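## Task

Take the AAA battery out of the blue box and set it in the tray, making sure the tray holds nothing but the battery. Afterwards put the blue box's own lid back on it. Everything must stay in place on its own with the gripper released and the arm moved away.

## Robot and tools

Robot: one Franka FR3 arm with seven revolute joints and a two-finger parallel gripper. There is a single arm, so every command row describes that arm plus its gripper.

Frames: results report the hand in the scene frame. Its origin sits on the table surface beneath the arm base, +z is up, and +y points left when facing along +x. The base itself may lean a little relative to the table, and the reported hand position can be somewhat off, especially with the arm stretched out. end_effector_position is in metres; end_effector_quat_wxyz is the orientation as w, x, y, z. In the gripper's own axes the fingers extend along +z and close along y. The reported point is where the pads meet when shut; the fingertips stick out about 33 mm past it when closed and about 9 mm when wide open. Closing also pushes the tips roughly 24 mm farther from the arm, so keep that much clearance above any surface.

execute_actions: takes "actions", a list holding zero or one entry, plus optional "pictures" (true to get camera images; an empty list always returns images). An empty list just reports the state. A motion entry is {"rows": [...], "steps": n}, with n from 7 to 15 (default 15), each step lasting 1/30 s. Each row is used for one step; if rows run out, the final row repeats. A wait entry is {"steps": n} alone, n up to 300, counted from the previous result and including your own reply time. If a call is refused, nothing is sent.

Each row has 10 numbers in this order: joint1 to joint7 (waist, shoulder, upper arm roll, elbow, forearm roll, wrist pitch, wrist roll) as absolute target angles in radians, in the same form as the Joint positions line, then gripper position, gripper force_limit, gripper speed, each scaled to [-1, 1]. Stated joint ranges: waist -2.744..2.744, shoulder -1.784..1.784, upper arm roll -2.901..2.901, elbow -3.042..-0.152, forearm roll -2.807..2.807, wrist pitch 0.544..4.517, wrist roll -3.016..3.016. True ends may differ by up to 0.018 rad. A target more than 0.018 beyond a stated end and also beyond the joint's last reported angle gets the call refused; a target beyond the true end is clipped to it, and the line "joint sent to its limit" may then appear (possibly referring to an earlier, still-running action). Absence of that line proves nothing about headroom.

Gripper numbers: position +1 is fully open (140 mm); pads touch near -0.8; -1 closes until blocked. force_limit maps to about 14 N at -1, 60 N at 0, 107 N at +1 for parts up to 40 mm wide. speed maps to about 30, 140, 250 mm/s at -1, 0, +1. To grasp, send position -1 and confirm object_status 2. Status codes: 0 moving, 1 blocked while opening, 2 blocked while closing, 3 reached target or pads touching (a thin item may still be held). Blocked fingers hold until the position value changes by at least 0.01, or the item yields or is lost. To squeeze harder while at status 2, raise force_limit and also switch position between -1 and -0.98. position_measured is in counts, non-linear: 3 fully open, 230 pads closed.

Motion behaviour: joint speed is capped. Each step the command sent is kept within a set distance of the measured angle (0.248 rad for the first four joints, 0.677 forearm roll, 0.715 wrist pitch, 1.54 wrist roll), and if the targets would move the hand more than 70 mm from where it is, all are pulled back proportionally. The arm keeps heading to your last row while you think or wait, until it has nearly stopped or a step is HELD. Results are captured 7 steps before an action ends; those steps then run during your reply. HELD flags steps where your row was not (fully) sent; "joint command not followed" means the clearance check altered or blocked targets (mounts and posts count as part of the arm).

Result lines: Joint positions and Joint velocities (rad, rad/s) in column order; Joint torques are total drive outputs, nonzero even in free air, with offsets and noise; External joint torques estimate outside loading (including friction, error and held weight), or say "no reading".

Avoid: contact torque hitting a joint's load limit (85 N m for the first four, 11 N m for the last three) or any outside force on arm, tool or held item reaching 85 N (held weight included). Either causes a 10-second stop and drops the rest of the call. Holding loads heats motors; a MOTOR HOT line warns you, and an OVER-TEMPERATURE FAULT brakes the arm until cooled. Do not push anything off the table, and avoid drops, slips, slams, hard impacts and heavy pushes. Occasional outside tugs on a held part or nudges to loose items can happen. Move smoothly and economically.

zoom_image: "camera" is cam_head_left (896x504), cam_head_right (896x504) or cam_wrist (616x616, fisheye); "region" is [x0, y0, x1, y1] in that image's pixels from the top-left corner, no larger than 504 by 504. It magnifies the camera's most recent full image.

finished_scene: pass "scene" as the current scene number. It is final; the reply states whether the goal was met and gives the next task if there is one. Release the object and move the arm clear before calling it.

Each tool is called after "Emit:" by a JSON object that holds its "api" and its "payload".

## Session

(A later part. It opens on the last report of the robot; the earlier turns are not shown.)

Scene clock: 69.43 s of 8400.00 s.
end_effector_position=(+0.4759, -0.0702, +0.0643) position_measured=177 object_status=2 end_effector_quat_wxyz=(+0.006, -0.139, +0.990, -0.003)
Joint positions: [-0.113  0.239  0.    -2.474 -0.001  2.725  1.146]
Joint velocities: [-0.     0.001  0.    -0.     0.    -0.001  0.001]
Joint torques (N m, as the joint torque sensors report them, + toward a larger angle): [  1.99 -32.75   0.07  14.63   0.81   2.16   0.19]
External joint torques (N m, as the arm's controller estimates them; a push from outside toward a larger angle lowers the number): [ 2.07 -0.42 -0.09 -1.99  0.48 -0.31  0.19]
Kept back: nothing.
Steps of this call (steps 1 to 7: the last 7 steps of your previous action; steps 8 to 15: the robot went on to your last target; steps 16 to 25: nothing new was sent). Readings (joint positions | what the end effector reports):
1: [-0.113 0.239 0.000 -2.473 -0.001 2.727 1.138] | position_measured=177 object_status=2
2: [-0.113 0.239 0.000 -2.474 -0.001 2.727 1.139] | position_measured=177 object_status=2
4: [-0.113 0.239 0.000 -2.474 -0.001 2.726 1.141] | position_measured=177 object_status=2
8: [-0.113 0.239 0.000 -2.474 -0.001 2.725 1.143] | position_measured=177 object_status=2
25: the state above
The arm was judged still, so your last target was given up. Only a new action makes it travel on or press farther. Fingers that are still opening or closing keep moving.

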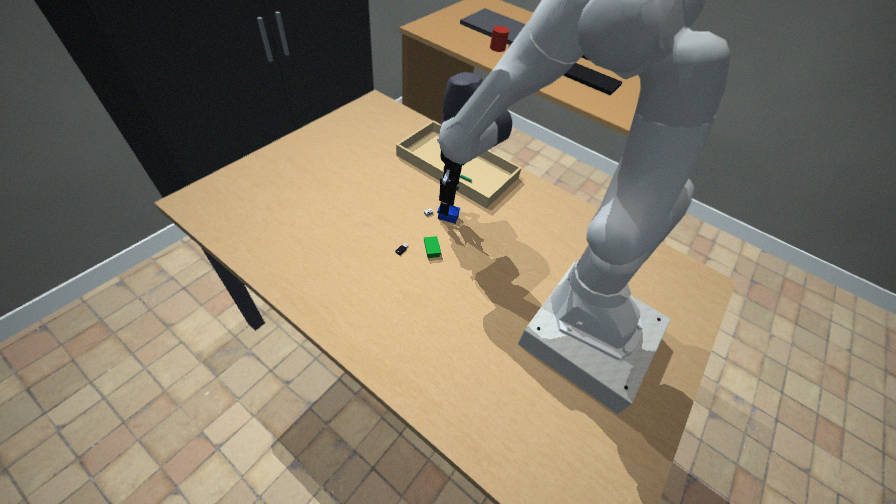

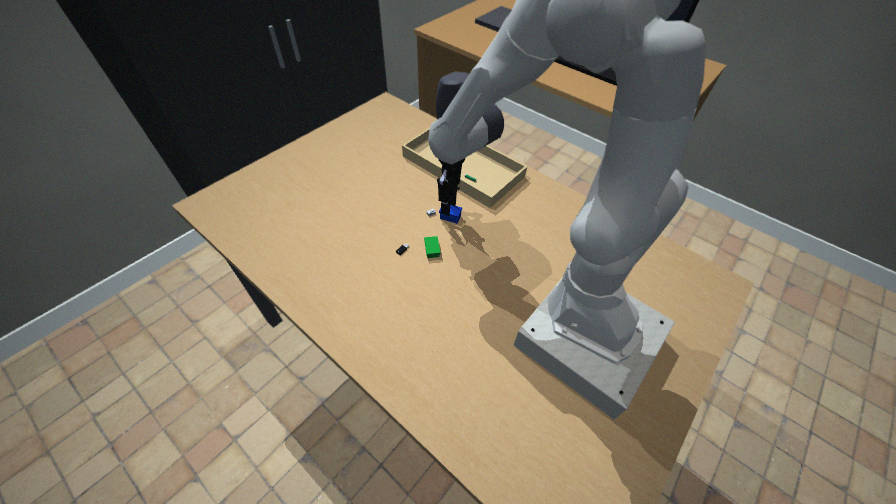

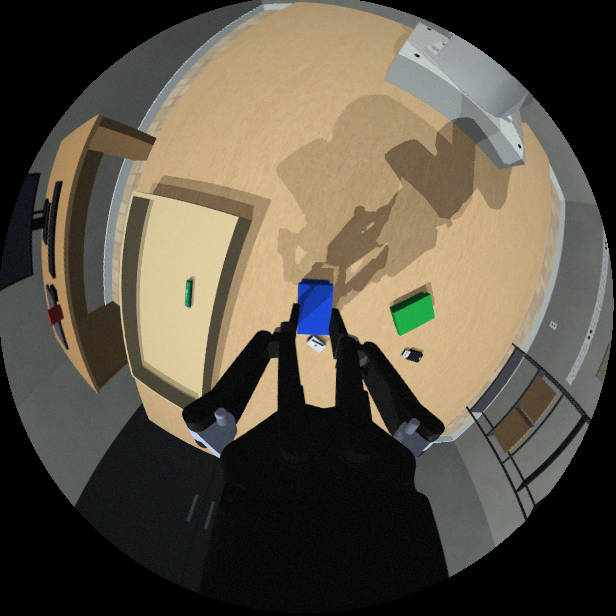

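Emit:
{"api": "execute_actions", "payload": {"actions": [{"rows":[[-0.1175,0.232,0,-2.486,0,2.732,1.15,-1,-0.3,0]],"steps":15}]}}

Emit:
{"api": "execute_actions", "payload": {"actions": [{"steps":20}], "pictures": true}}

Emit:
{"api": "zoom_image", "payload": {"camera": "cam_wrist", "region": [280,255,350,345]}}

Scene clock: 70.07 s of 8400.00 s.
end_effector_position=(+0.4728, -0.0704, +0.0641) position_measured=177 object_status=2 end_effector_quat_wxyz=(+0.006, -0.138, +0.990, -0.003)
Joint positions: [-0.115  0.234  0.    -2.484 -0.001  2.728  1.147]
Joint velocities: [-0.002 -0.002 -0.002 -0.004 -0.001  0.006 -0.001]
Joint torques (N m, as the joint torque sensors report them, + toward a larger angle): [ -0.88 -33.55   0.27  14.24   0.79   2.82   0.08]
External joint torques (N m, as the arm's controller estimates them; a push from outside toward a larger angle lowers the number): [-0.7  -1.48  0.21 -2.37  0.44  0.35  0.08]
Steps of this call (steps 1 to 11: nothing new was sent; steps 12 to 19: the first 8 steps of this action). Readings (joint positions | what the end effector reports):
12: [-0.114 0.238 0.000 -2.476 -0.001 2.725 1.147] | position_measured=177 object_status=2
13: [-0.114 0.237 0.000 -2.479 -0.001 2.726 1.147] | position_measured=177 object_status=2
15: [-0.114 0.235 0.000 -2.482 -0.001 2.727 1.147] | position_measured=177 object_status=2
19: the state above

Scene clock: 70.73 s of 8400.00 s.
end_effector_position=(+0.4730, -0.0704, +0.0642) position_measured=177 object_status=2 end_effector_quat_wxyz=(+0.006, -0.138, +0.990, -0.003)
Joint positions: [-0.115  0.234  0.    -2.484 -0.001  2.729  1.147]
Joint velocities: [-0.    -0.     0.    -0.001  0.001  0.    -0.001]
Joint torques (N m, as the joint torque sensors report them, + toward a larger angle): [ -0.95 -33.29  -0.26  14.84   0.72   2.93   0.1 ]
External joint torques (N m, as the arm's controller estimates them; a push from outside toward a larger angle lowers the number): [-0.9  -1.23 -0.43 -1.71  0.38  0.47  0.1 ]
Kept back: nothing.
Steps of this call (steps 1 to 7: the last 7 steps of your previous action; steps 8 to 15: the robot went on to your last target; steps 16 to 20: nothing new was sent). Readings (joint positions | what the end effector reports):
1: [-0.115 0.234 0.000 -2.484 -0.001 2.728 1.147] | position_measured=177 object_status=2
2: [-0.115 0.234 0.000 -2.484 -0.001 2.729 1.147] | position_measured=177 object_status=2
4: [-0.115 0.234 0.000 -2.484 -0.001 2.729 1.147] | position_measured=177 object_status=2
8: [-0.115 0.234 0.000 -2.484 -0.001 2.729 1.147] | position_measured=177 object_status=2
20: the state above
The arm was judged still, so your last target was given up. Only a new action makes it travel on or press farther. Fingers that are still opening or closing keep moving.

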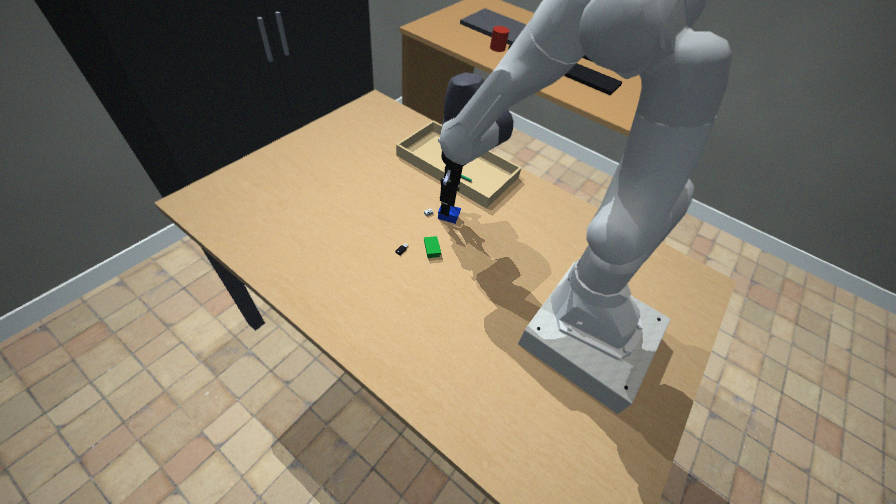

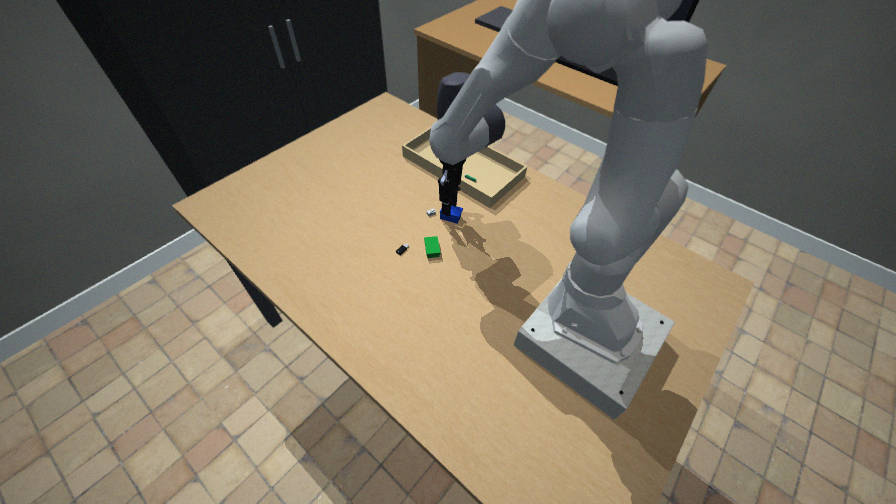

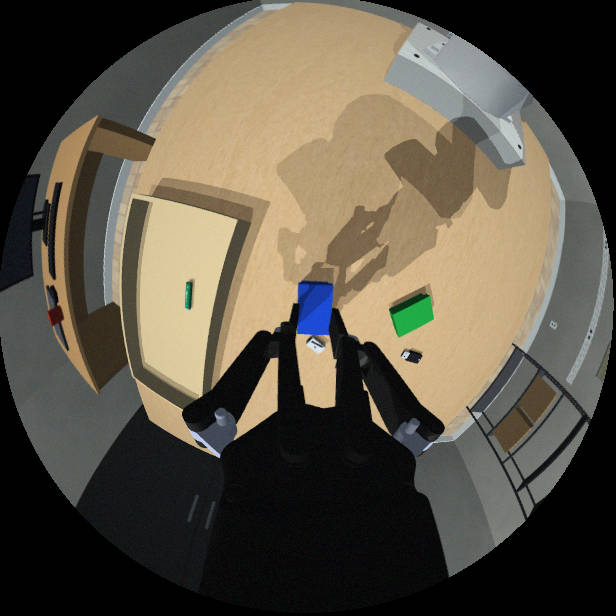

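Region (280, 255, 350, 345) of cam_wrist's 616x616 image, scaled by 5.600, with more detail than that image has.

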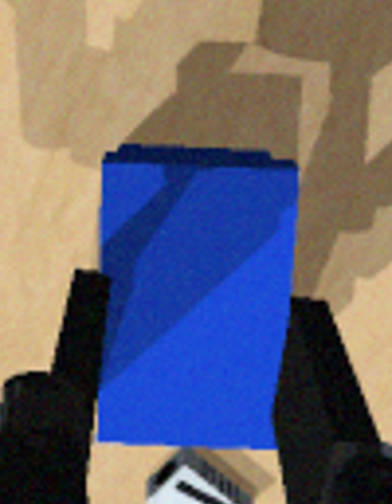

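Emit:
{"api": "execute_actions", "payload": {"actions": [{"rows":[[-0.122,0.236,0,-2.486,0,2.738,1.15,-1,-0.3,0]],"steps":15}]}}

Emit:
{"api": "execute_actions", "payload": {"actions": [{"steps":15}], "pictures": true}}

Emit:
{"api": "zoom_image", "payload": {"camera": "cam_wrist", "region": [280,255,350,345]}}

Scene clock: 71.40 s of 8400.00 s.
end_effector_position=(+0.4739, -0.0726, +0.0643) position_measured=177 object_status=2 end_effector_quat_wxyz=(+0.008, -0.136, +0.991, -0.004)
Joint positions: [-0.119  0.234  0.    -2.484 -0.001  2.734  1.147]
Joint velocities: [-0.001 -0.     0.    -0.    -0.001  0.008 -0.001]
Joint torques (N m, as the joint torque sensors report them, + toward a larger angle): [ -0.21 -30.9   -0.51  14.55   0.8    3.12   0.02]
External joint torques (N m, as the arm's controller estimates them; a push from outside toward a larger angle lowers the number): [-0.2   1.14 -0.73 -1.96  0.48  0.66  0.02]
Steps of this call (steps 1 to 12: nothing new was sent; steps 13 to 20: the first 8 steps of this action). Readings (joint positions | what the end effector reports):
13: [-0.115 0.234 0.000 -2.484 -0.001 2.730 1.147] | position_measured=177 object_status=2
14: [-0.117 0.234 0.000 -2.484 -0.001 2.731 1.147] | position_measured=177 object_status=2
16: [-0.118 0.234 0.000 -2.484 -0.001 2.733 1.147] | position_measured=177 object_status=2
20: the state above

Scene clock: 71.90 s of 8400.00 s.
end_effector_position=(+0.4742, -0.0727, +0.0644) position_measured=177 object_status=2 end_effector_quat_wxyz=(+0.009, -0.136, +0.991, -0.004)
Joint positions: [-0.119  0.234  0.    -2.484 -0.001  2.735  1.147]
Joint velocities: [-0.     0.001  0.001 -0.     0.     0.    -0.   ]
Joint torques (N m, as the joint torque sensors report them, + toward a larger angle): [ -1.29 -31.    -0.09  14.12   0.85   2.93   0.06]
External joint torques (N m, as the arm's controller estimates them; a push from outside toward a larger angle lowers the number): [-1.23  0.98 -0.25 -2.41  0.52  0.46  0.06]
Kept back: nothing.
Steps of this call (steps 1 to 7: the last 7 steps of your previous action; steps 8 to 15: the robot went on to your last target). Readings (joint positions | what the end effector reports):
1: [-0.119 0.234 0.000 -2.484 -0.001 2.734 1.147] | position_measured=177 object_status=2
2: [-0.119 0.234 0.000 -2.484 -0.001 2.735 1.147] | position_measured=177 object_status=2
4: [-0.119 0.234 0.000 -2.484 -0.001 2.735 1.147] | position_measured=177 object_status=2
8: [-0.119 0.234 0.000 -2.484 -0.001 2.735 1.147] | position_measured=177 object_status=2
15: the state above
The arm was judged still, so your last target was given up. Only a new action makes it travel on or press farther. Fingers that are still opening or closing keep moving.

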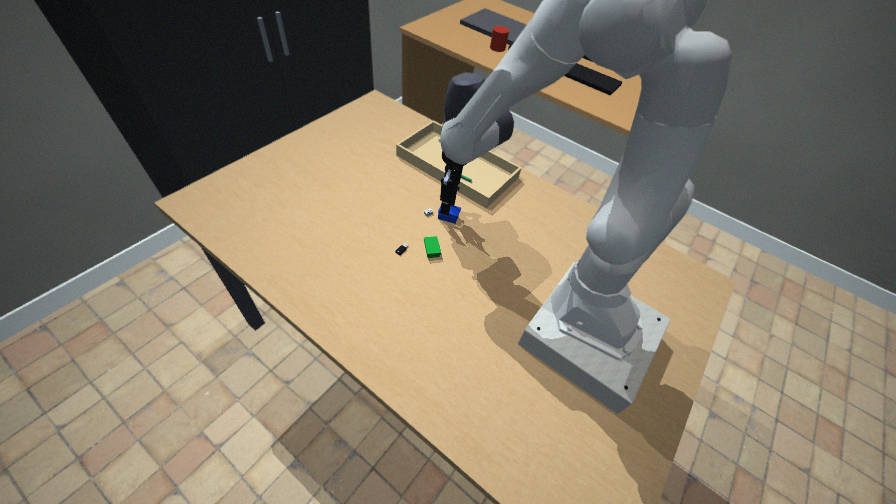

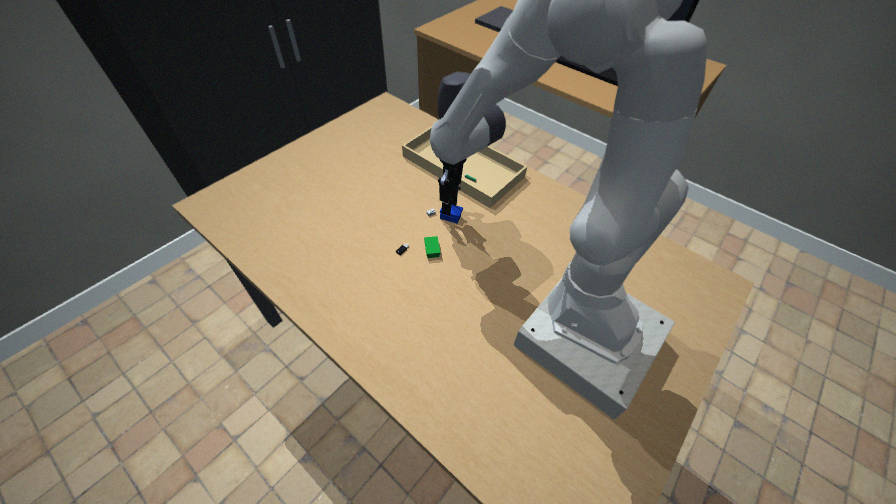

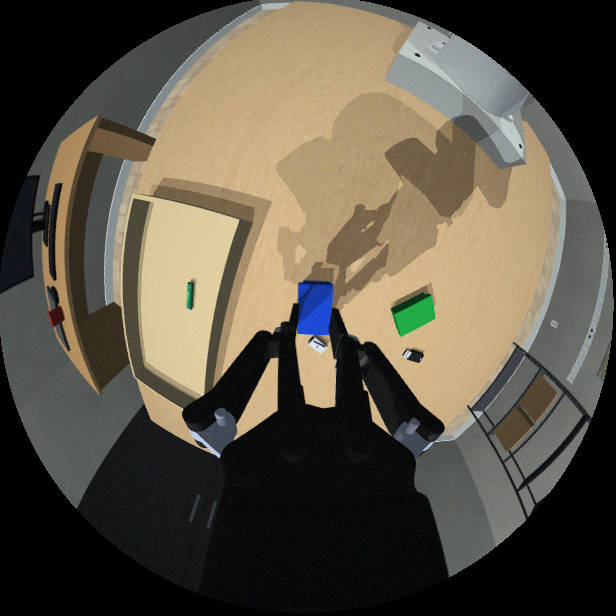

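Region (280, 255, 350, 345) of cam_wrist's 616x616 image, scaled by 5.600, with more detail than that image has.

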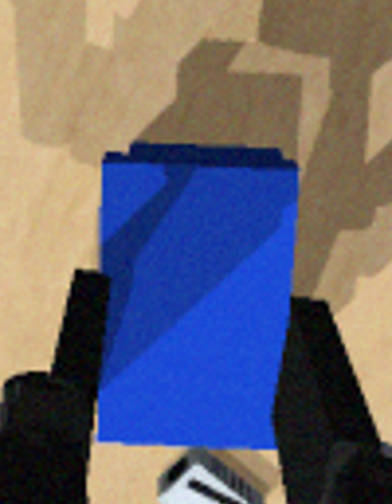

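Emit:
{"api": "execute_actions", "payload": {"actions": [{"rows":[[-0.119,0.243,0,-2.484,0,2.745,1.147,-1,-0.3,0],[-0.119,0.248,0,-2.484,0,2.748,1.147,-1,-0.3,0],[-0.119,0.252,0,-2.484,0,2.752,1.147,-1,-0.3,0],[-0.119,0.256,0,-2.484,0,2.756,1.147,-1,-0.3,0],[-0.119,0.260,0,-2.484,0,2.76,1.147,-1,-0.3,0]],"steps":15}]}}

Emit:
{"api": "execute_actions", "payload": {"actions": [{"steps":15}], "pictures": true}}

Emit:
{"api": "zoom_image", "payload": {"camera": "cam_wrist", "region": [280,255,350,345]}}

Scene clock: 72.60 s of 8400.00 s.
end_effector_position=(+0.4740, -0.0725, +0.0576) position_measured=177 object_status=2 end_effector_quat_wxyz=(+0.009, -0.136, +0.991, -0.004)
Joint positions: [-0.119  0.252  0.001 -2.483 -0.001  2.752  1.147]
Joint velocities: [ 0.001  0.001 -0.     0.015  0.001  0.058 -0.001]
Joint torques (N m, as the joint torque sensors report them, + toward a larger angle): [  0.62 -28.1   -0.67  12.84   0.62   2.35  -0.13]
External joint torques (N m, as the arm's controller estimates them; a push from outside toward a larger angle lowers the number): [ 1.03  4.07 -0.65 -3.24  0.27 -0.12 -0.13]
Steps of this call (steps 1 to 13: nothing new was sent; steps 14 to 21: the first 8 steps of this action). Readings (joint positions | what the end effector reports):
14: [-0.119 0.235 0.000 -2.484 -0.001 2.737 1.147] | position_measured=177 object_status=2
15: [-0.119 0.237 0.000 -2.484 -0.001 2.738 1.147] | position_measured=177 object_status=2
17: [-0.119 0.245 0.000 -2.484 -0.001 2.743 1.147] | position_measured=177 object_status=2
21: the state above

Scene clock: 73.10 s of 8400.00 s.
end_effector_position=(+0.4756, -0.0727, +0.0576) position_measured=177 object_status=2 end_effector_quat_wxyz=(+0.011, -0.136, +0.991, -0.005)
Joint positions: [-0.119  0.254  0.001 -2.483 -0.001  2.759  1.147]
Joint velocities: [ 0.     0.001  0.     0.    -0.001  0.002 -0.   ]
Joint torques (N m, as the joint torque sensors report them, + toward a larger angle): [  0.68 -28.72  -0.73  13.91   0.74   2.84  -0.08]
External joint torques (N m, as the arm's controller estimates them; a push from outside toward a larger angle lowers the number): [ 0.78  3.58 -0.88 -2.29  0.42  0.37 -0.08]
Kept back: nothing.
Steps of this call (steps 1 to 7: the last 7 steps of your previous action; steps 8 to 15: the robot went on to your last target). Readings (joint positions | what the end effector reports):
1: [-0.119 0.253 0.001 -2.483 -0.001 2.754 1.147] | position_measured=177 object_status=2
2: [-0.119 0.253 0.001 -2.483 -0.001 2.755 1.147] | position_measured=177 object_status=2
4: [-0.119 0.253 0.001 -2.483 -0.001 2.756 1.147] | position_measured=177 object_status=2
8: [-0.119 0.254 0.001 -2.483 -0.001 2.758 1.147] | position_measured=177 object_status=2
15: the state above
The arm was judged still, so your last target was given up. Only a new action makes it travel on or press farther. Fingers that are still opening or closing keep moving.

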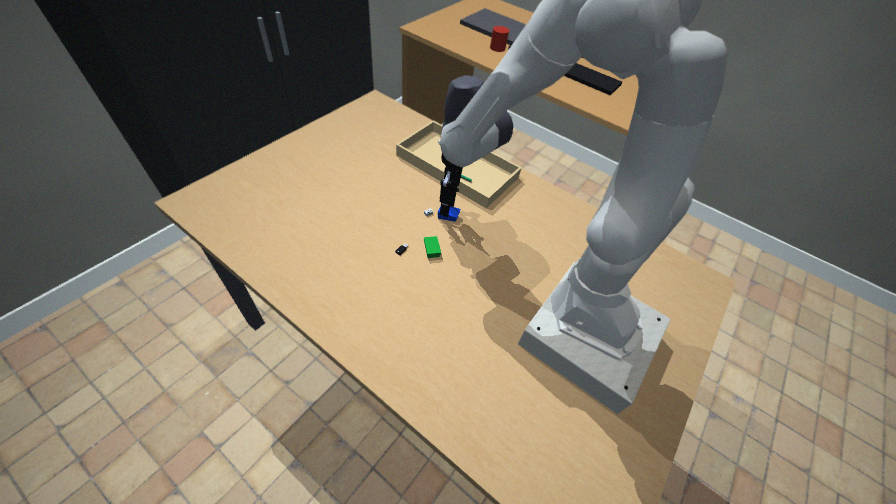

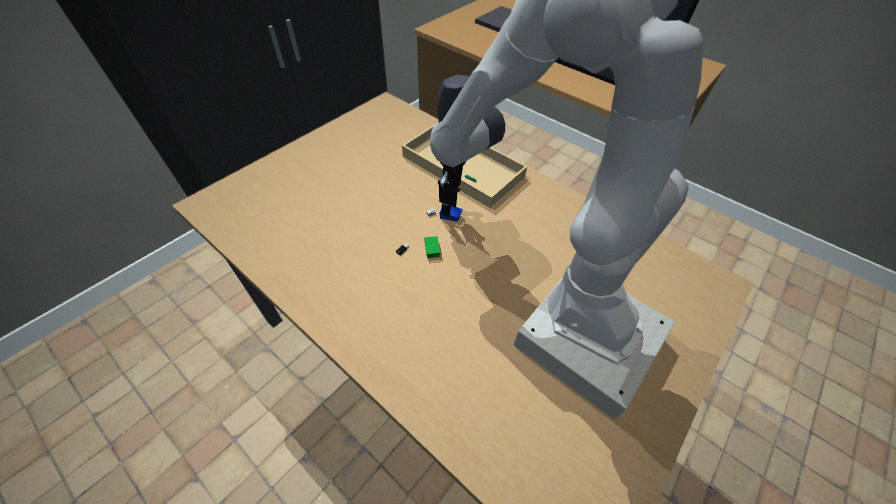

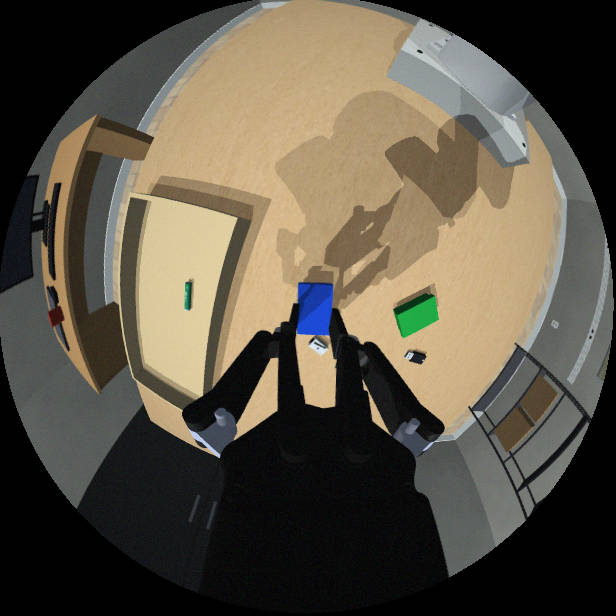

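Region (280, 255, 350, 345) of cam_wrist's 616x616 image, scaled by 5.600, with more detail than that image has.

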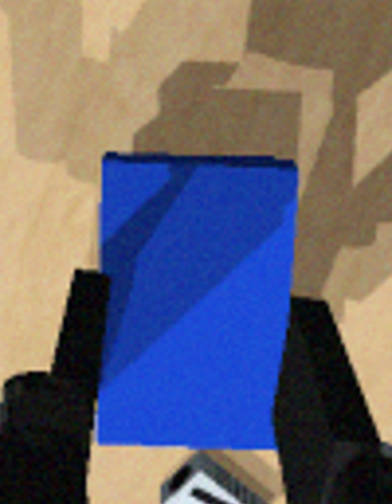

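Emit:
{"api": "execute_actions", "payload": {"actions": [{"rows":[[-0.119,0.24,0,-2.483,0,2.755,1.147,-1,-0.3,0],[-0.119,0.234,0,-2.481,0,2.745,1.147,-1,-0.3,0],[-0.119,0.234,0,-2.479,0,2.735,1.147,-1,-0.3,0]],"steps":15}]}}

Emit:
{"api": "execute_actions", "payload": {"actions": [{"steps":25}], "pictures": true}}

Emit:
{"api": "zoom_image", "payload": {"camera": "cam_wrist", "region": [280,255,350,345]}}

Scene clock: 74.07 s of 8400.00 s.
end_effector_position=(+0.4792, -0.0733, +0.0661) position_measured=177 object_status=2 end_effector_quat_wxyz=(+0.014, -0.136, +0.991, -0.006)
Joint positions: [-0.119  0.235  0.001 -2.48  -0.001  2.744  1.147]
Joint velocities: [ 0.    -0.005  0.001  0.001  0.001 -0.037  0.   ]
Joint torques (N m, as the joint torque sensors report them, + toward a larger angle): [  1.38 -31.76  -0.24  16.46   0.77   2.18  -0.07]
External joint torques (N m, as the arm's controller estimates them; a push from outside toward a larger angle lowers the number): [ 1.34 -0.13 -0.5   0.16  0.44 -0.29 -0.06]
Steps of this call (steps 1 to 21: nothing new was sent; steps 22 to 29: the first 8 steps of this action). Readings (joint positions | what the end effector reports):
22: [-0.119 0.252 0.001 -2.483 -0.001 2.758 1.147] | position_measured=177 object_status=2
23: [-0.119 0.249 0.001 -2.483 -0.001 2.757 1.147] | position_measured=177 object_status=2
25: [-0.119 0.241 0.001 -2.482 -0.001 2.751 1.147] | position_measured=177 object_status=2
29: the state above

Scene clock: 74.90 s of 8400.00 s.
end_effector_position=(+0.4772, -0.0730, +0.0655) position_measured=177 object_status=2 end_effector_quat_wxyz=(+0.011, -0.136, +0.991, -0.005)
Joint positions: [-0.119  0.235  0.001 -2.48  -0.001  2.738  1.147]
Joint velocities: [ 0.001  0.001 -0.     0.001 -0.    -0.001 -0.001]
Joint torques (N m, as the joint torque sensors report them, + toward a larger angle): [  1.31 -31.93  -0.42  16.36   0.76   2.26  -0.07]
External joint torques (N m, as the arm's controller estimates them; a push from outside toward a larger angle lowers the number): [ 1.44  0.13 -0.52 -0.21  0.42 -0.22 -0.07]
Kept back: nothing.
Steps of this call (steps 1 to 7: the last 7 steps of your previous action; steps 8 to 15: the robot went on to your last target; steps 16 to 25: nothing new was sent). Readings (joint positions | what the end effector reports):
1: [-0.119 0.235 0.001 -2.480 -0.001 2.743 1.147] | position_measured=177 object_status=2
2: [-0.119 0.235 0.001 -2.480 -0.001 2.742 1.147] | position_measured=177 object_status=2
4: [-0.119 0.235 0.001 -2.480 -0.001 2.740 1.147] | position_measured=177 object_status=2
8: [-0.119 0.235 0.001 -2.480 -0.001 2.739 1.147] | position_measured=177 object_status=2
25: the state above
The arm was judged still, so your last target was given up. Only a new action makes it travel on or press farther. Fingers that are still opening or closing keep moving.

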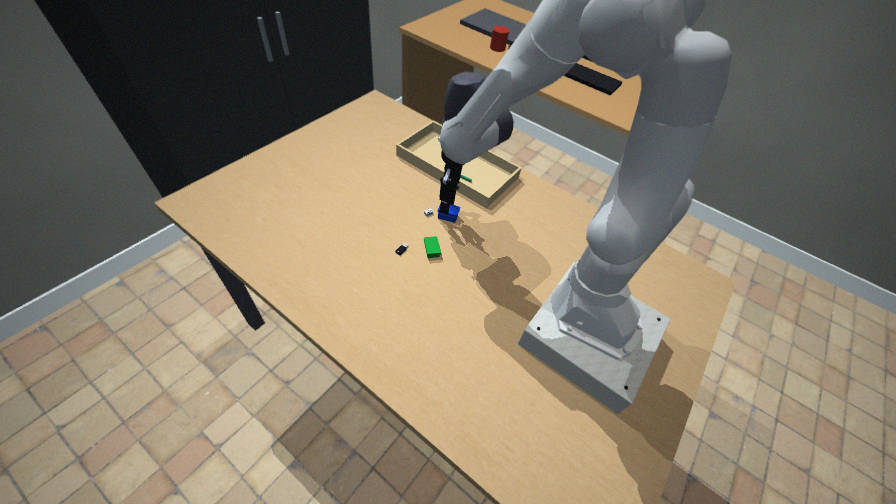

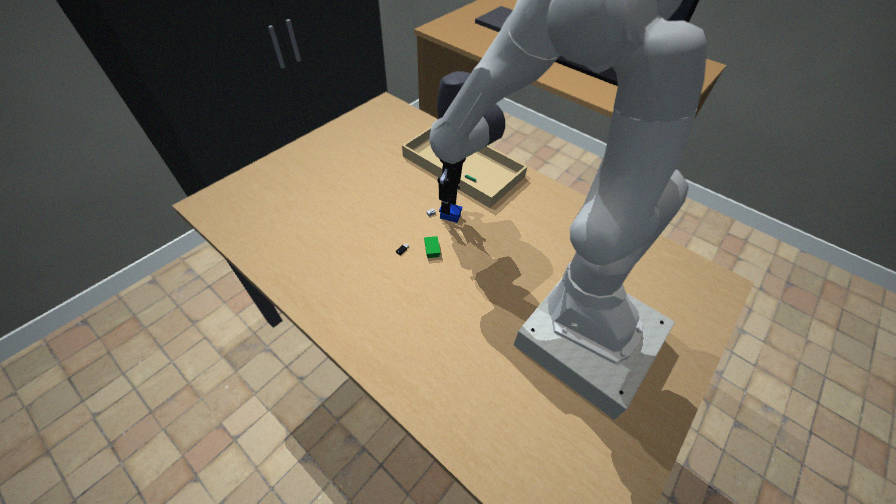

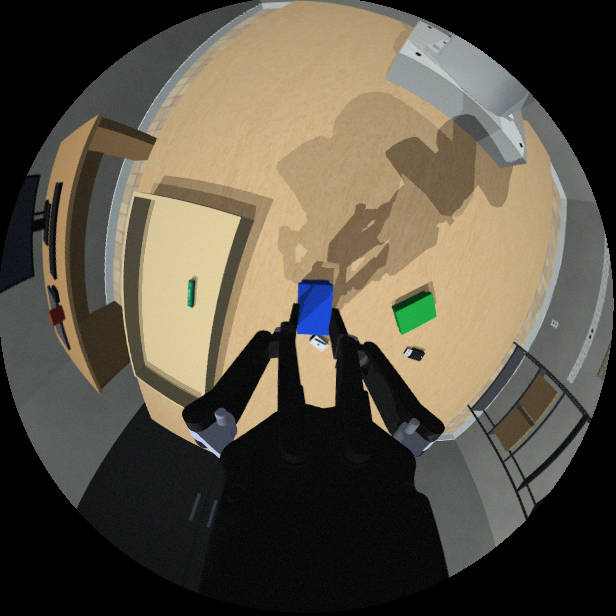

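Region (280, 255, 350, 345) of cam_wrist's 616x616 image, scaled by 5.600, with more detail than that image has.

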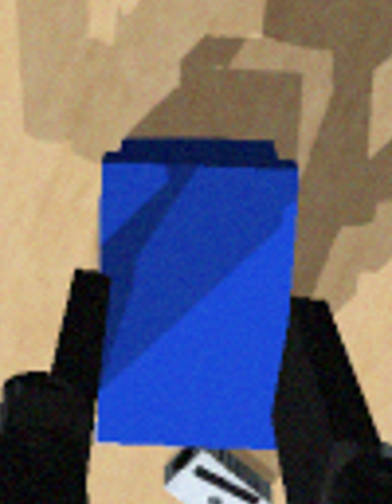

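Emit:
{"api": "execute_actions", "payload": {"actions": [{"rows":[[-0.125,0.236,0,-2.48,0,2.738,1.147,-1,-0.3,0]],"steps":12}]}}

Emit:
{"api": "execute_actions", "payload": {"actions": [{"rows":[[-0.123,0.241,0,-2.48,0,2.742,1.147,-1,-0.3,0],[-0.123,0.244,0,-2.48,0,2.745,1.147,-1,-0.3,0],[-0.123,0.247,0,-2.48,0,2.748,1.147,-1,-0.3,0],[-0.123,0.250,0,-2.48,0,2.751,1.147,-1,-0.3,0]],"steps":12}]}}

Emit:
{"api": "execute_actions", "payload": {"actions": [{"steps":12}], "pictures": true}}

Emit:
{"api": "zoom_image", "payload": {"camera": "cam_wrist", "region": [280,255,350,345]}}

Scene clock: 75.50 s of 8400.00 s.
end_effector_position=(+0.4770, -0.0742, +0.0655) position_measured=177 object_status=2 end_effector_quat_wxyz=(+0.011, -0.135, +0.991, -0.005)
Joint positions: [-0.122  0.235  0.001 -2.48  -0.001  2.738  1.147]
Joint velocities: [-0.006  0.002  0.    -0.001 -0.    -0.     0.002]
Joint torques (N m, as the joint torque sensors report them, + toward a larger angle): [ -0.33 -31.6   -0.83  15.52   0.77   2.67  -0.05]
External joint torques (N m, as the arm's controller estimates them; a push from outside toward a larger angle lowers the number): [-0.5   0.51 -1.25 -1.06  0.45  0.19 -0.05]
Steps of this call (steps 1 to 13: nothing new was sent; steps 14 to 18: the first 5 steps of this action). Readings (joint positions | what the end effector reports):
14: [-0.120 0.235 0.001 -2.480 -0.001 2.738 1.147] | position_measured=177 object_status=2
15: [-0.120 0.235 0.001 -2.480 -0.001 2.738 1.147] | position_measured=177 object_status=2
17: [-0.122 0.235 0.001 -2.480 -0.001 2.738 1.147] | position_measured=177 object_status=2
18: the state above

Scene clock: 75.90 s of 8400.00 s.
end_effector_position=(+0.4755, -0.0741, +0.0617) position_measured=177 object_status=2 end_effector_quat_wxyz=(+0.009, -0.135, +0.991, -0.004)
Joint positions: [-0.122  0.244  0.001 -2.48  -0.001  2.743  1.147]
Joint velocities: [-0.001  0.07  -0.    -0.    -0.002  0.032 -0.   ]
Joint torques (N m, as the joint torque sensors report them, + toward a larger angle): [  0.96 -32.15  -0.64  15.02   0.73   3.22  -0.04]
External joint torques (N m, as the arm's controller estimates them; a push from outside toward a larger angle lowers the number): [ 1.08  1.09 -0.75 -1.72  0.4   0.65 -0.04]
Steps of this call (steps 1 to 7: the last 7 steps of your previous action; steps 8 to 12: the first 5 steps of this action). Readings (joint positions | what the end effector reports):
8: [-0.122 0.236 0.001 -2.480 -0.001 2.738 1.147] | position_measured=177 object_status=2
9: [-0.122 0.237 0.001 -2.480 -0.001 2.739 1.147] | position_measured=177 object_status=2
11: [-0.122 0.242 0.001 -2.480 -0.001 2.741 1.147] | position_measured=177 object_status=2
12: the state above

Scene clock: 76.30 s of 8400.00 s.
end_effector_position=(+0.4757, -0.0742, +0.0601) position_measured=177 object_status=2 end_effector_quat_wxyz=(+0.010, -0.135, +0.991, -0.004)
Joint positions: [-0.122  0.249  0.001 -2.48  -0.001  2.748  1.147]
Joint velocities: [ 0.001  0.001 -0.001  0.001 -0.002  0.004 -0.001]
Joint torques (N m, as the joint torque sensors report them, + toward a larger angle): [  0.8  -31.44  -0.97  15.74   0.81   2.84   0.01]
External joint torques (N m, as the arm's controller estimates them; a push from outside toward a larger angle lowers the number): [ 0.88  0.81 -1.12 -0.61  0.48  0.37  0.01]
Kept back: nothing.
Steps of this call (steps 1 to 7: the last 7 steps of your previous action; steps 8 to 12: the robot went on to your last target). Readings (joint positions | what the end effector reports):
1: [-0.122 0.246 0.001 -2.480 -0.001 2.744 1.147] | position_measured=177 object_status=2
2: [-0.122 0.247 0.001 -2.480 -0.001 2.744 1.147] | position_measured=177 object_status=2
4: [-0.122 0.248 0.001 -2.480 -0.001 2.746 1.147] | position_measured=177 object_status=2
8: [-0.122 0.249 0.001 -2.480 -0.001 2.747 1.147] | position_measured=177 object_status=2
12: the state above

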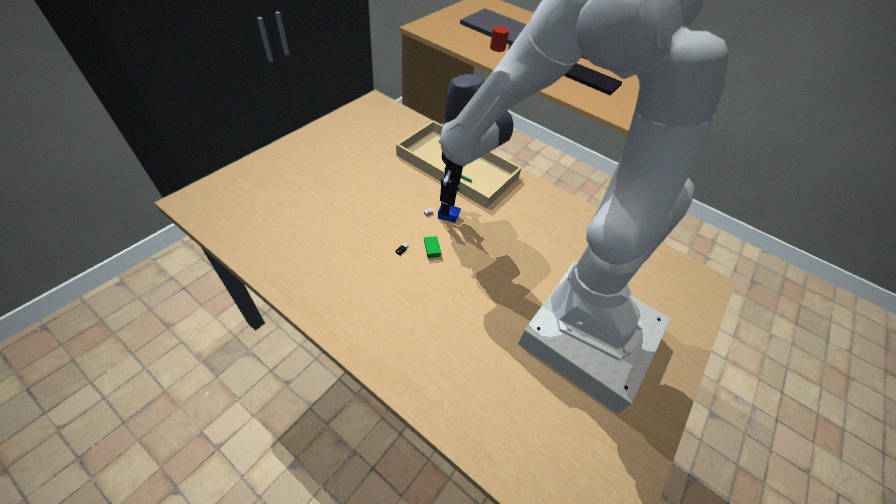

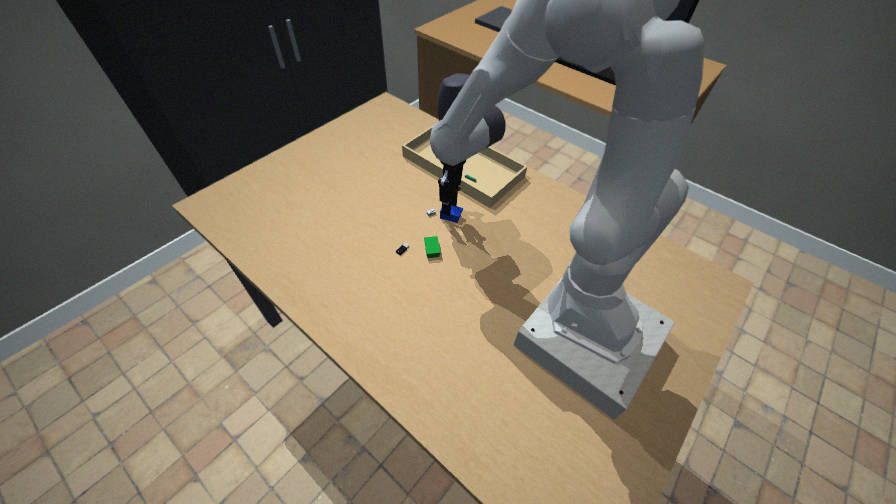

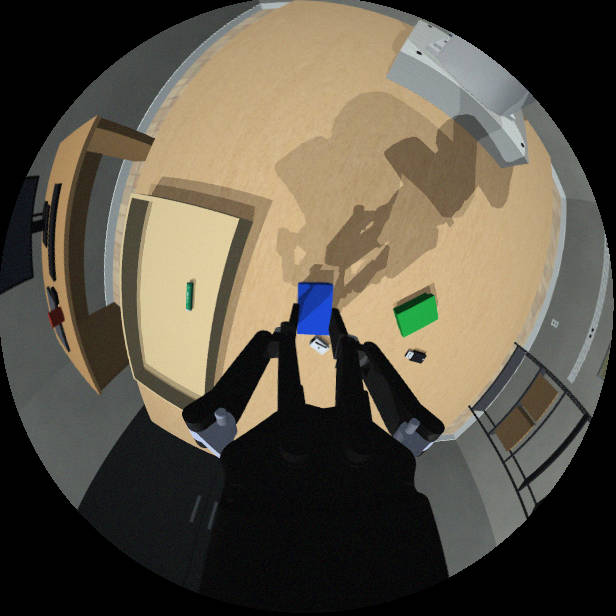

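Region (280, 255, 350, 345) of cam_wrist's 616x616 image, scaled by 5.600, with more detail than that image has.

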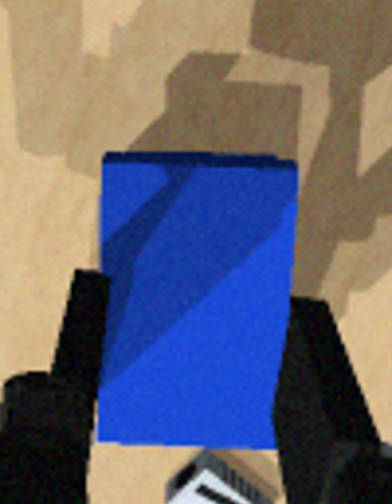

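Emit:
{"api": "execute_actions", "payload": {"actions": [{"rows":[[-0.122,0.249,0,-2.474,0,2.748,1.147,-1,-0.3,0]],"steps":12}]}}

Emit:
{"api": "execute_actions", "payload": {"actions": [{"steps":12}], "pictures": true}}

Emit:
{"api": "zoom_image", "payload": {"camera": "cam_wrist", "region": [280,255,350,345]}}

Scene clock: 76.90 s of 8400.00 s.
end_effector_position=(+0.4782, -0.0745, +0.0614) position_measured=177 object_status=2 end_effector_quat_wxyz=(+0.012, -0.135, +0.991, -0.005)
Joint positions: [-0.122  0.249  0.001 -2.476 -0.001  2.748  1.147]
Joint velocities: [ 0.001  0.     0.002  0.009 -0.001 -0.001  0.   ]
Joint torques (N m, as the joint torque sensors report them, + toward a larger angle): [  0.26 -31.75  -0.66  16.13   0.7    2.59  -0.09]
External joint torques (N m, as the arm's controller estimates them; a push from outside toward a larger angle lowers the number): [ 0.21  0.47 -0.94 -0.09  0.38  0.15 -0.09]
Steps of this call (steps 1 to 13: the robot went on to your last target; steps 14 to 18: the first 5 steps of this action). Readings (joint positions | what the end effector reports):
14: [-0.122 0.249 0.001 -2.480 -0.001 2.748 1.147] | position_measured=177 object_status=2
15: [-0.122 0.249 0.001 -2.479 -0.001 2.748 1.147] | position_measured=177 object_status=2
17: [-0.122 0.249 0.001 -2.477 -0.001 2.748 1.147] | position_measured=177 object_status=2
18: the state above

Scene clock: 77.30 s of 8400.00 s.
end_effector_position=(+0.4785, -0.0746, +0.0615) position_measured=177 object_status=2 end_effector_quat_wxyz=(+0.012, -0.135, +0.991, -0.005)
Joint positions: [-0.122  0.249  0.001 -2.476 -0.001  2.748  1.147]
Joint velocities: [-0.001  0.    -0.    -0.    -0.    -0.001  0.001]
Joint torques (N m, as the joint torque sensors report them, + toward a larger angle): [  0.73 -32.08  -0.55  16.62   0.76   2.64  -0.03]
External joint torques (N m, as the arm's controller estimates them; a push from outside toward a larger angle lowers the number): [ 0.91  0.33 -0.61  0.2   0.42  0.15 -0.02]
Kept back: nothing.
Steps of this call (steps 1 to 7: the last 7 steps of your previous action; steps 8 to 12: the robot went on to your last target). Readings (joint positions | what the end effector reports):
1: [-0.122 0.249 0.001 -2.476 -0.001 2.748 1.147] | position_measured=177 object_status=2
2: [-0.122 0.249 0.001 -2.476 -0.001 2.748 1.147] | position_measured=177 object_status=2
4: [-0.122 0.249 0.001 -2.476 -0.001 2.748 1.147] | position_measured=177 object_status=2
8: [-0.122 0.249 0.001 -2.476 -0.001 2.748 1.147] | position_measured=177 object_status=2
12: the state above

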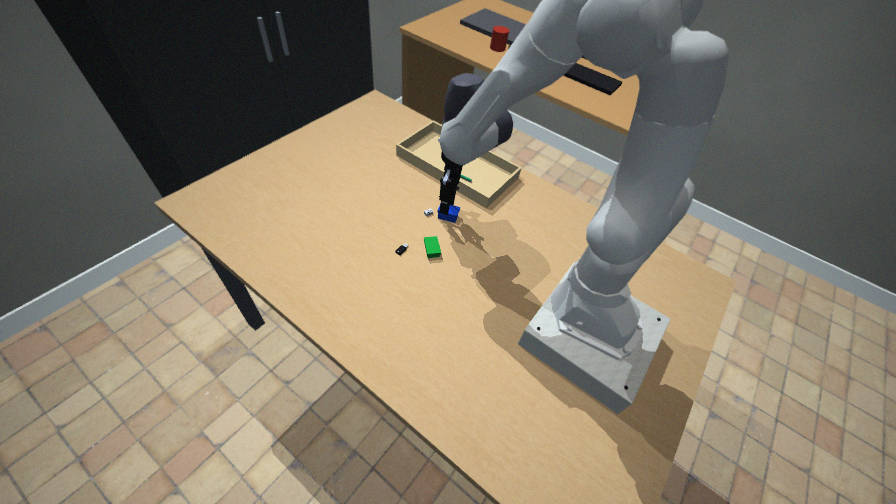

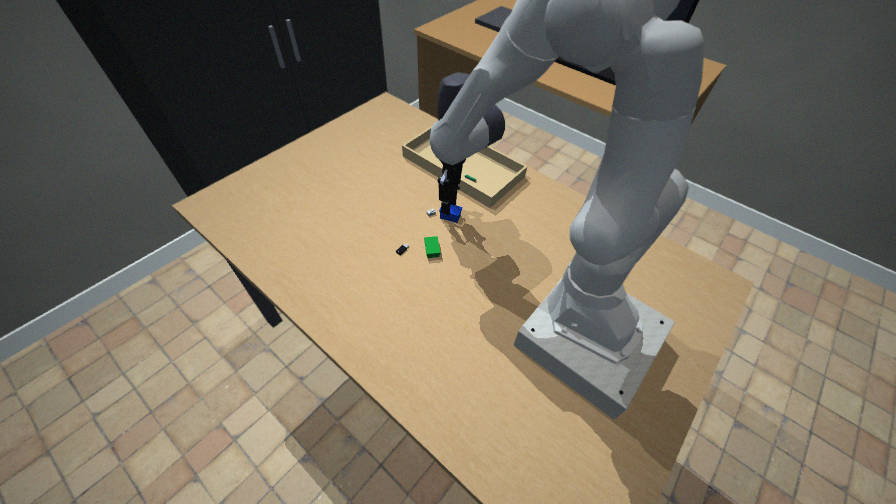

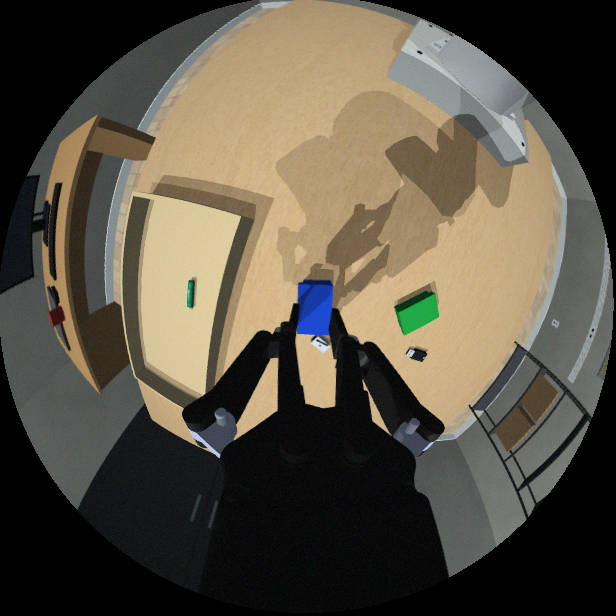

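Region (280, 255, 350, 345) of cam_wrist's 616x616 image, scaled by 5.600, with more detail than that image has.

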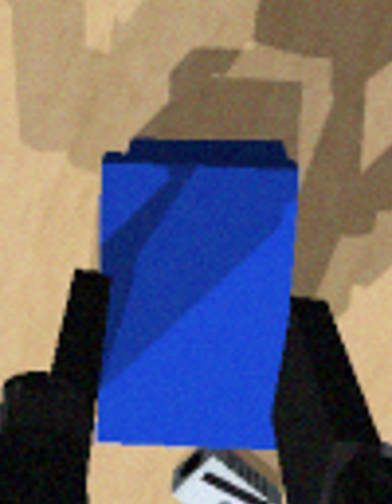

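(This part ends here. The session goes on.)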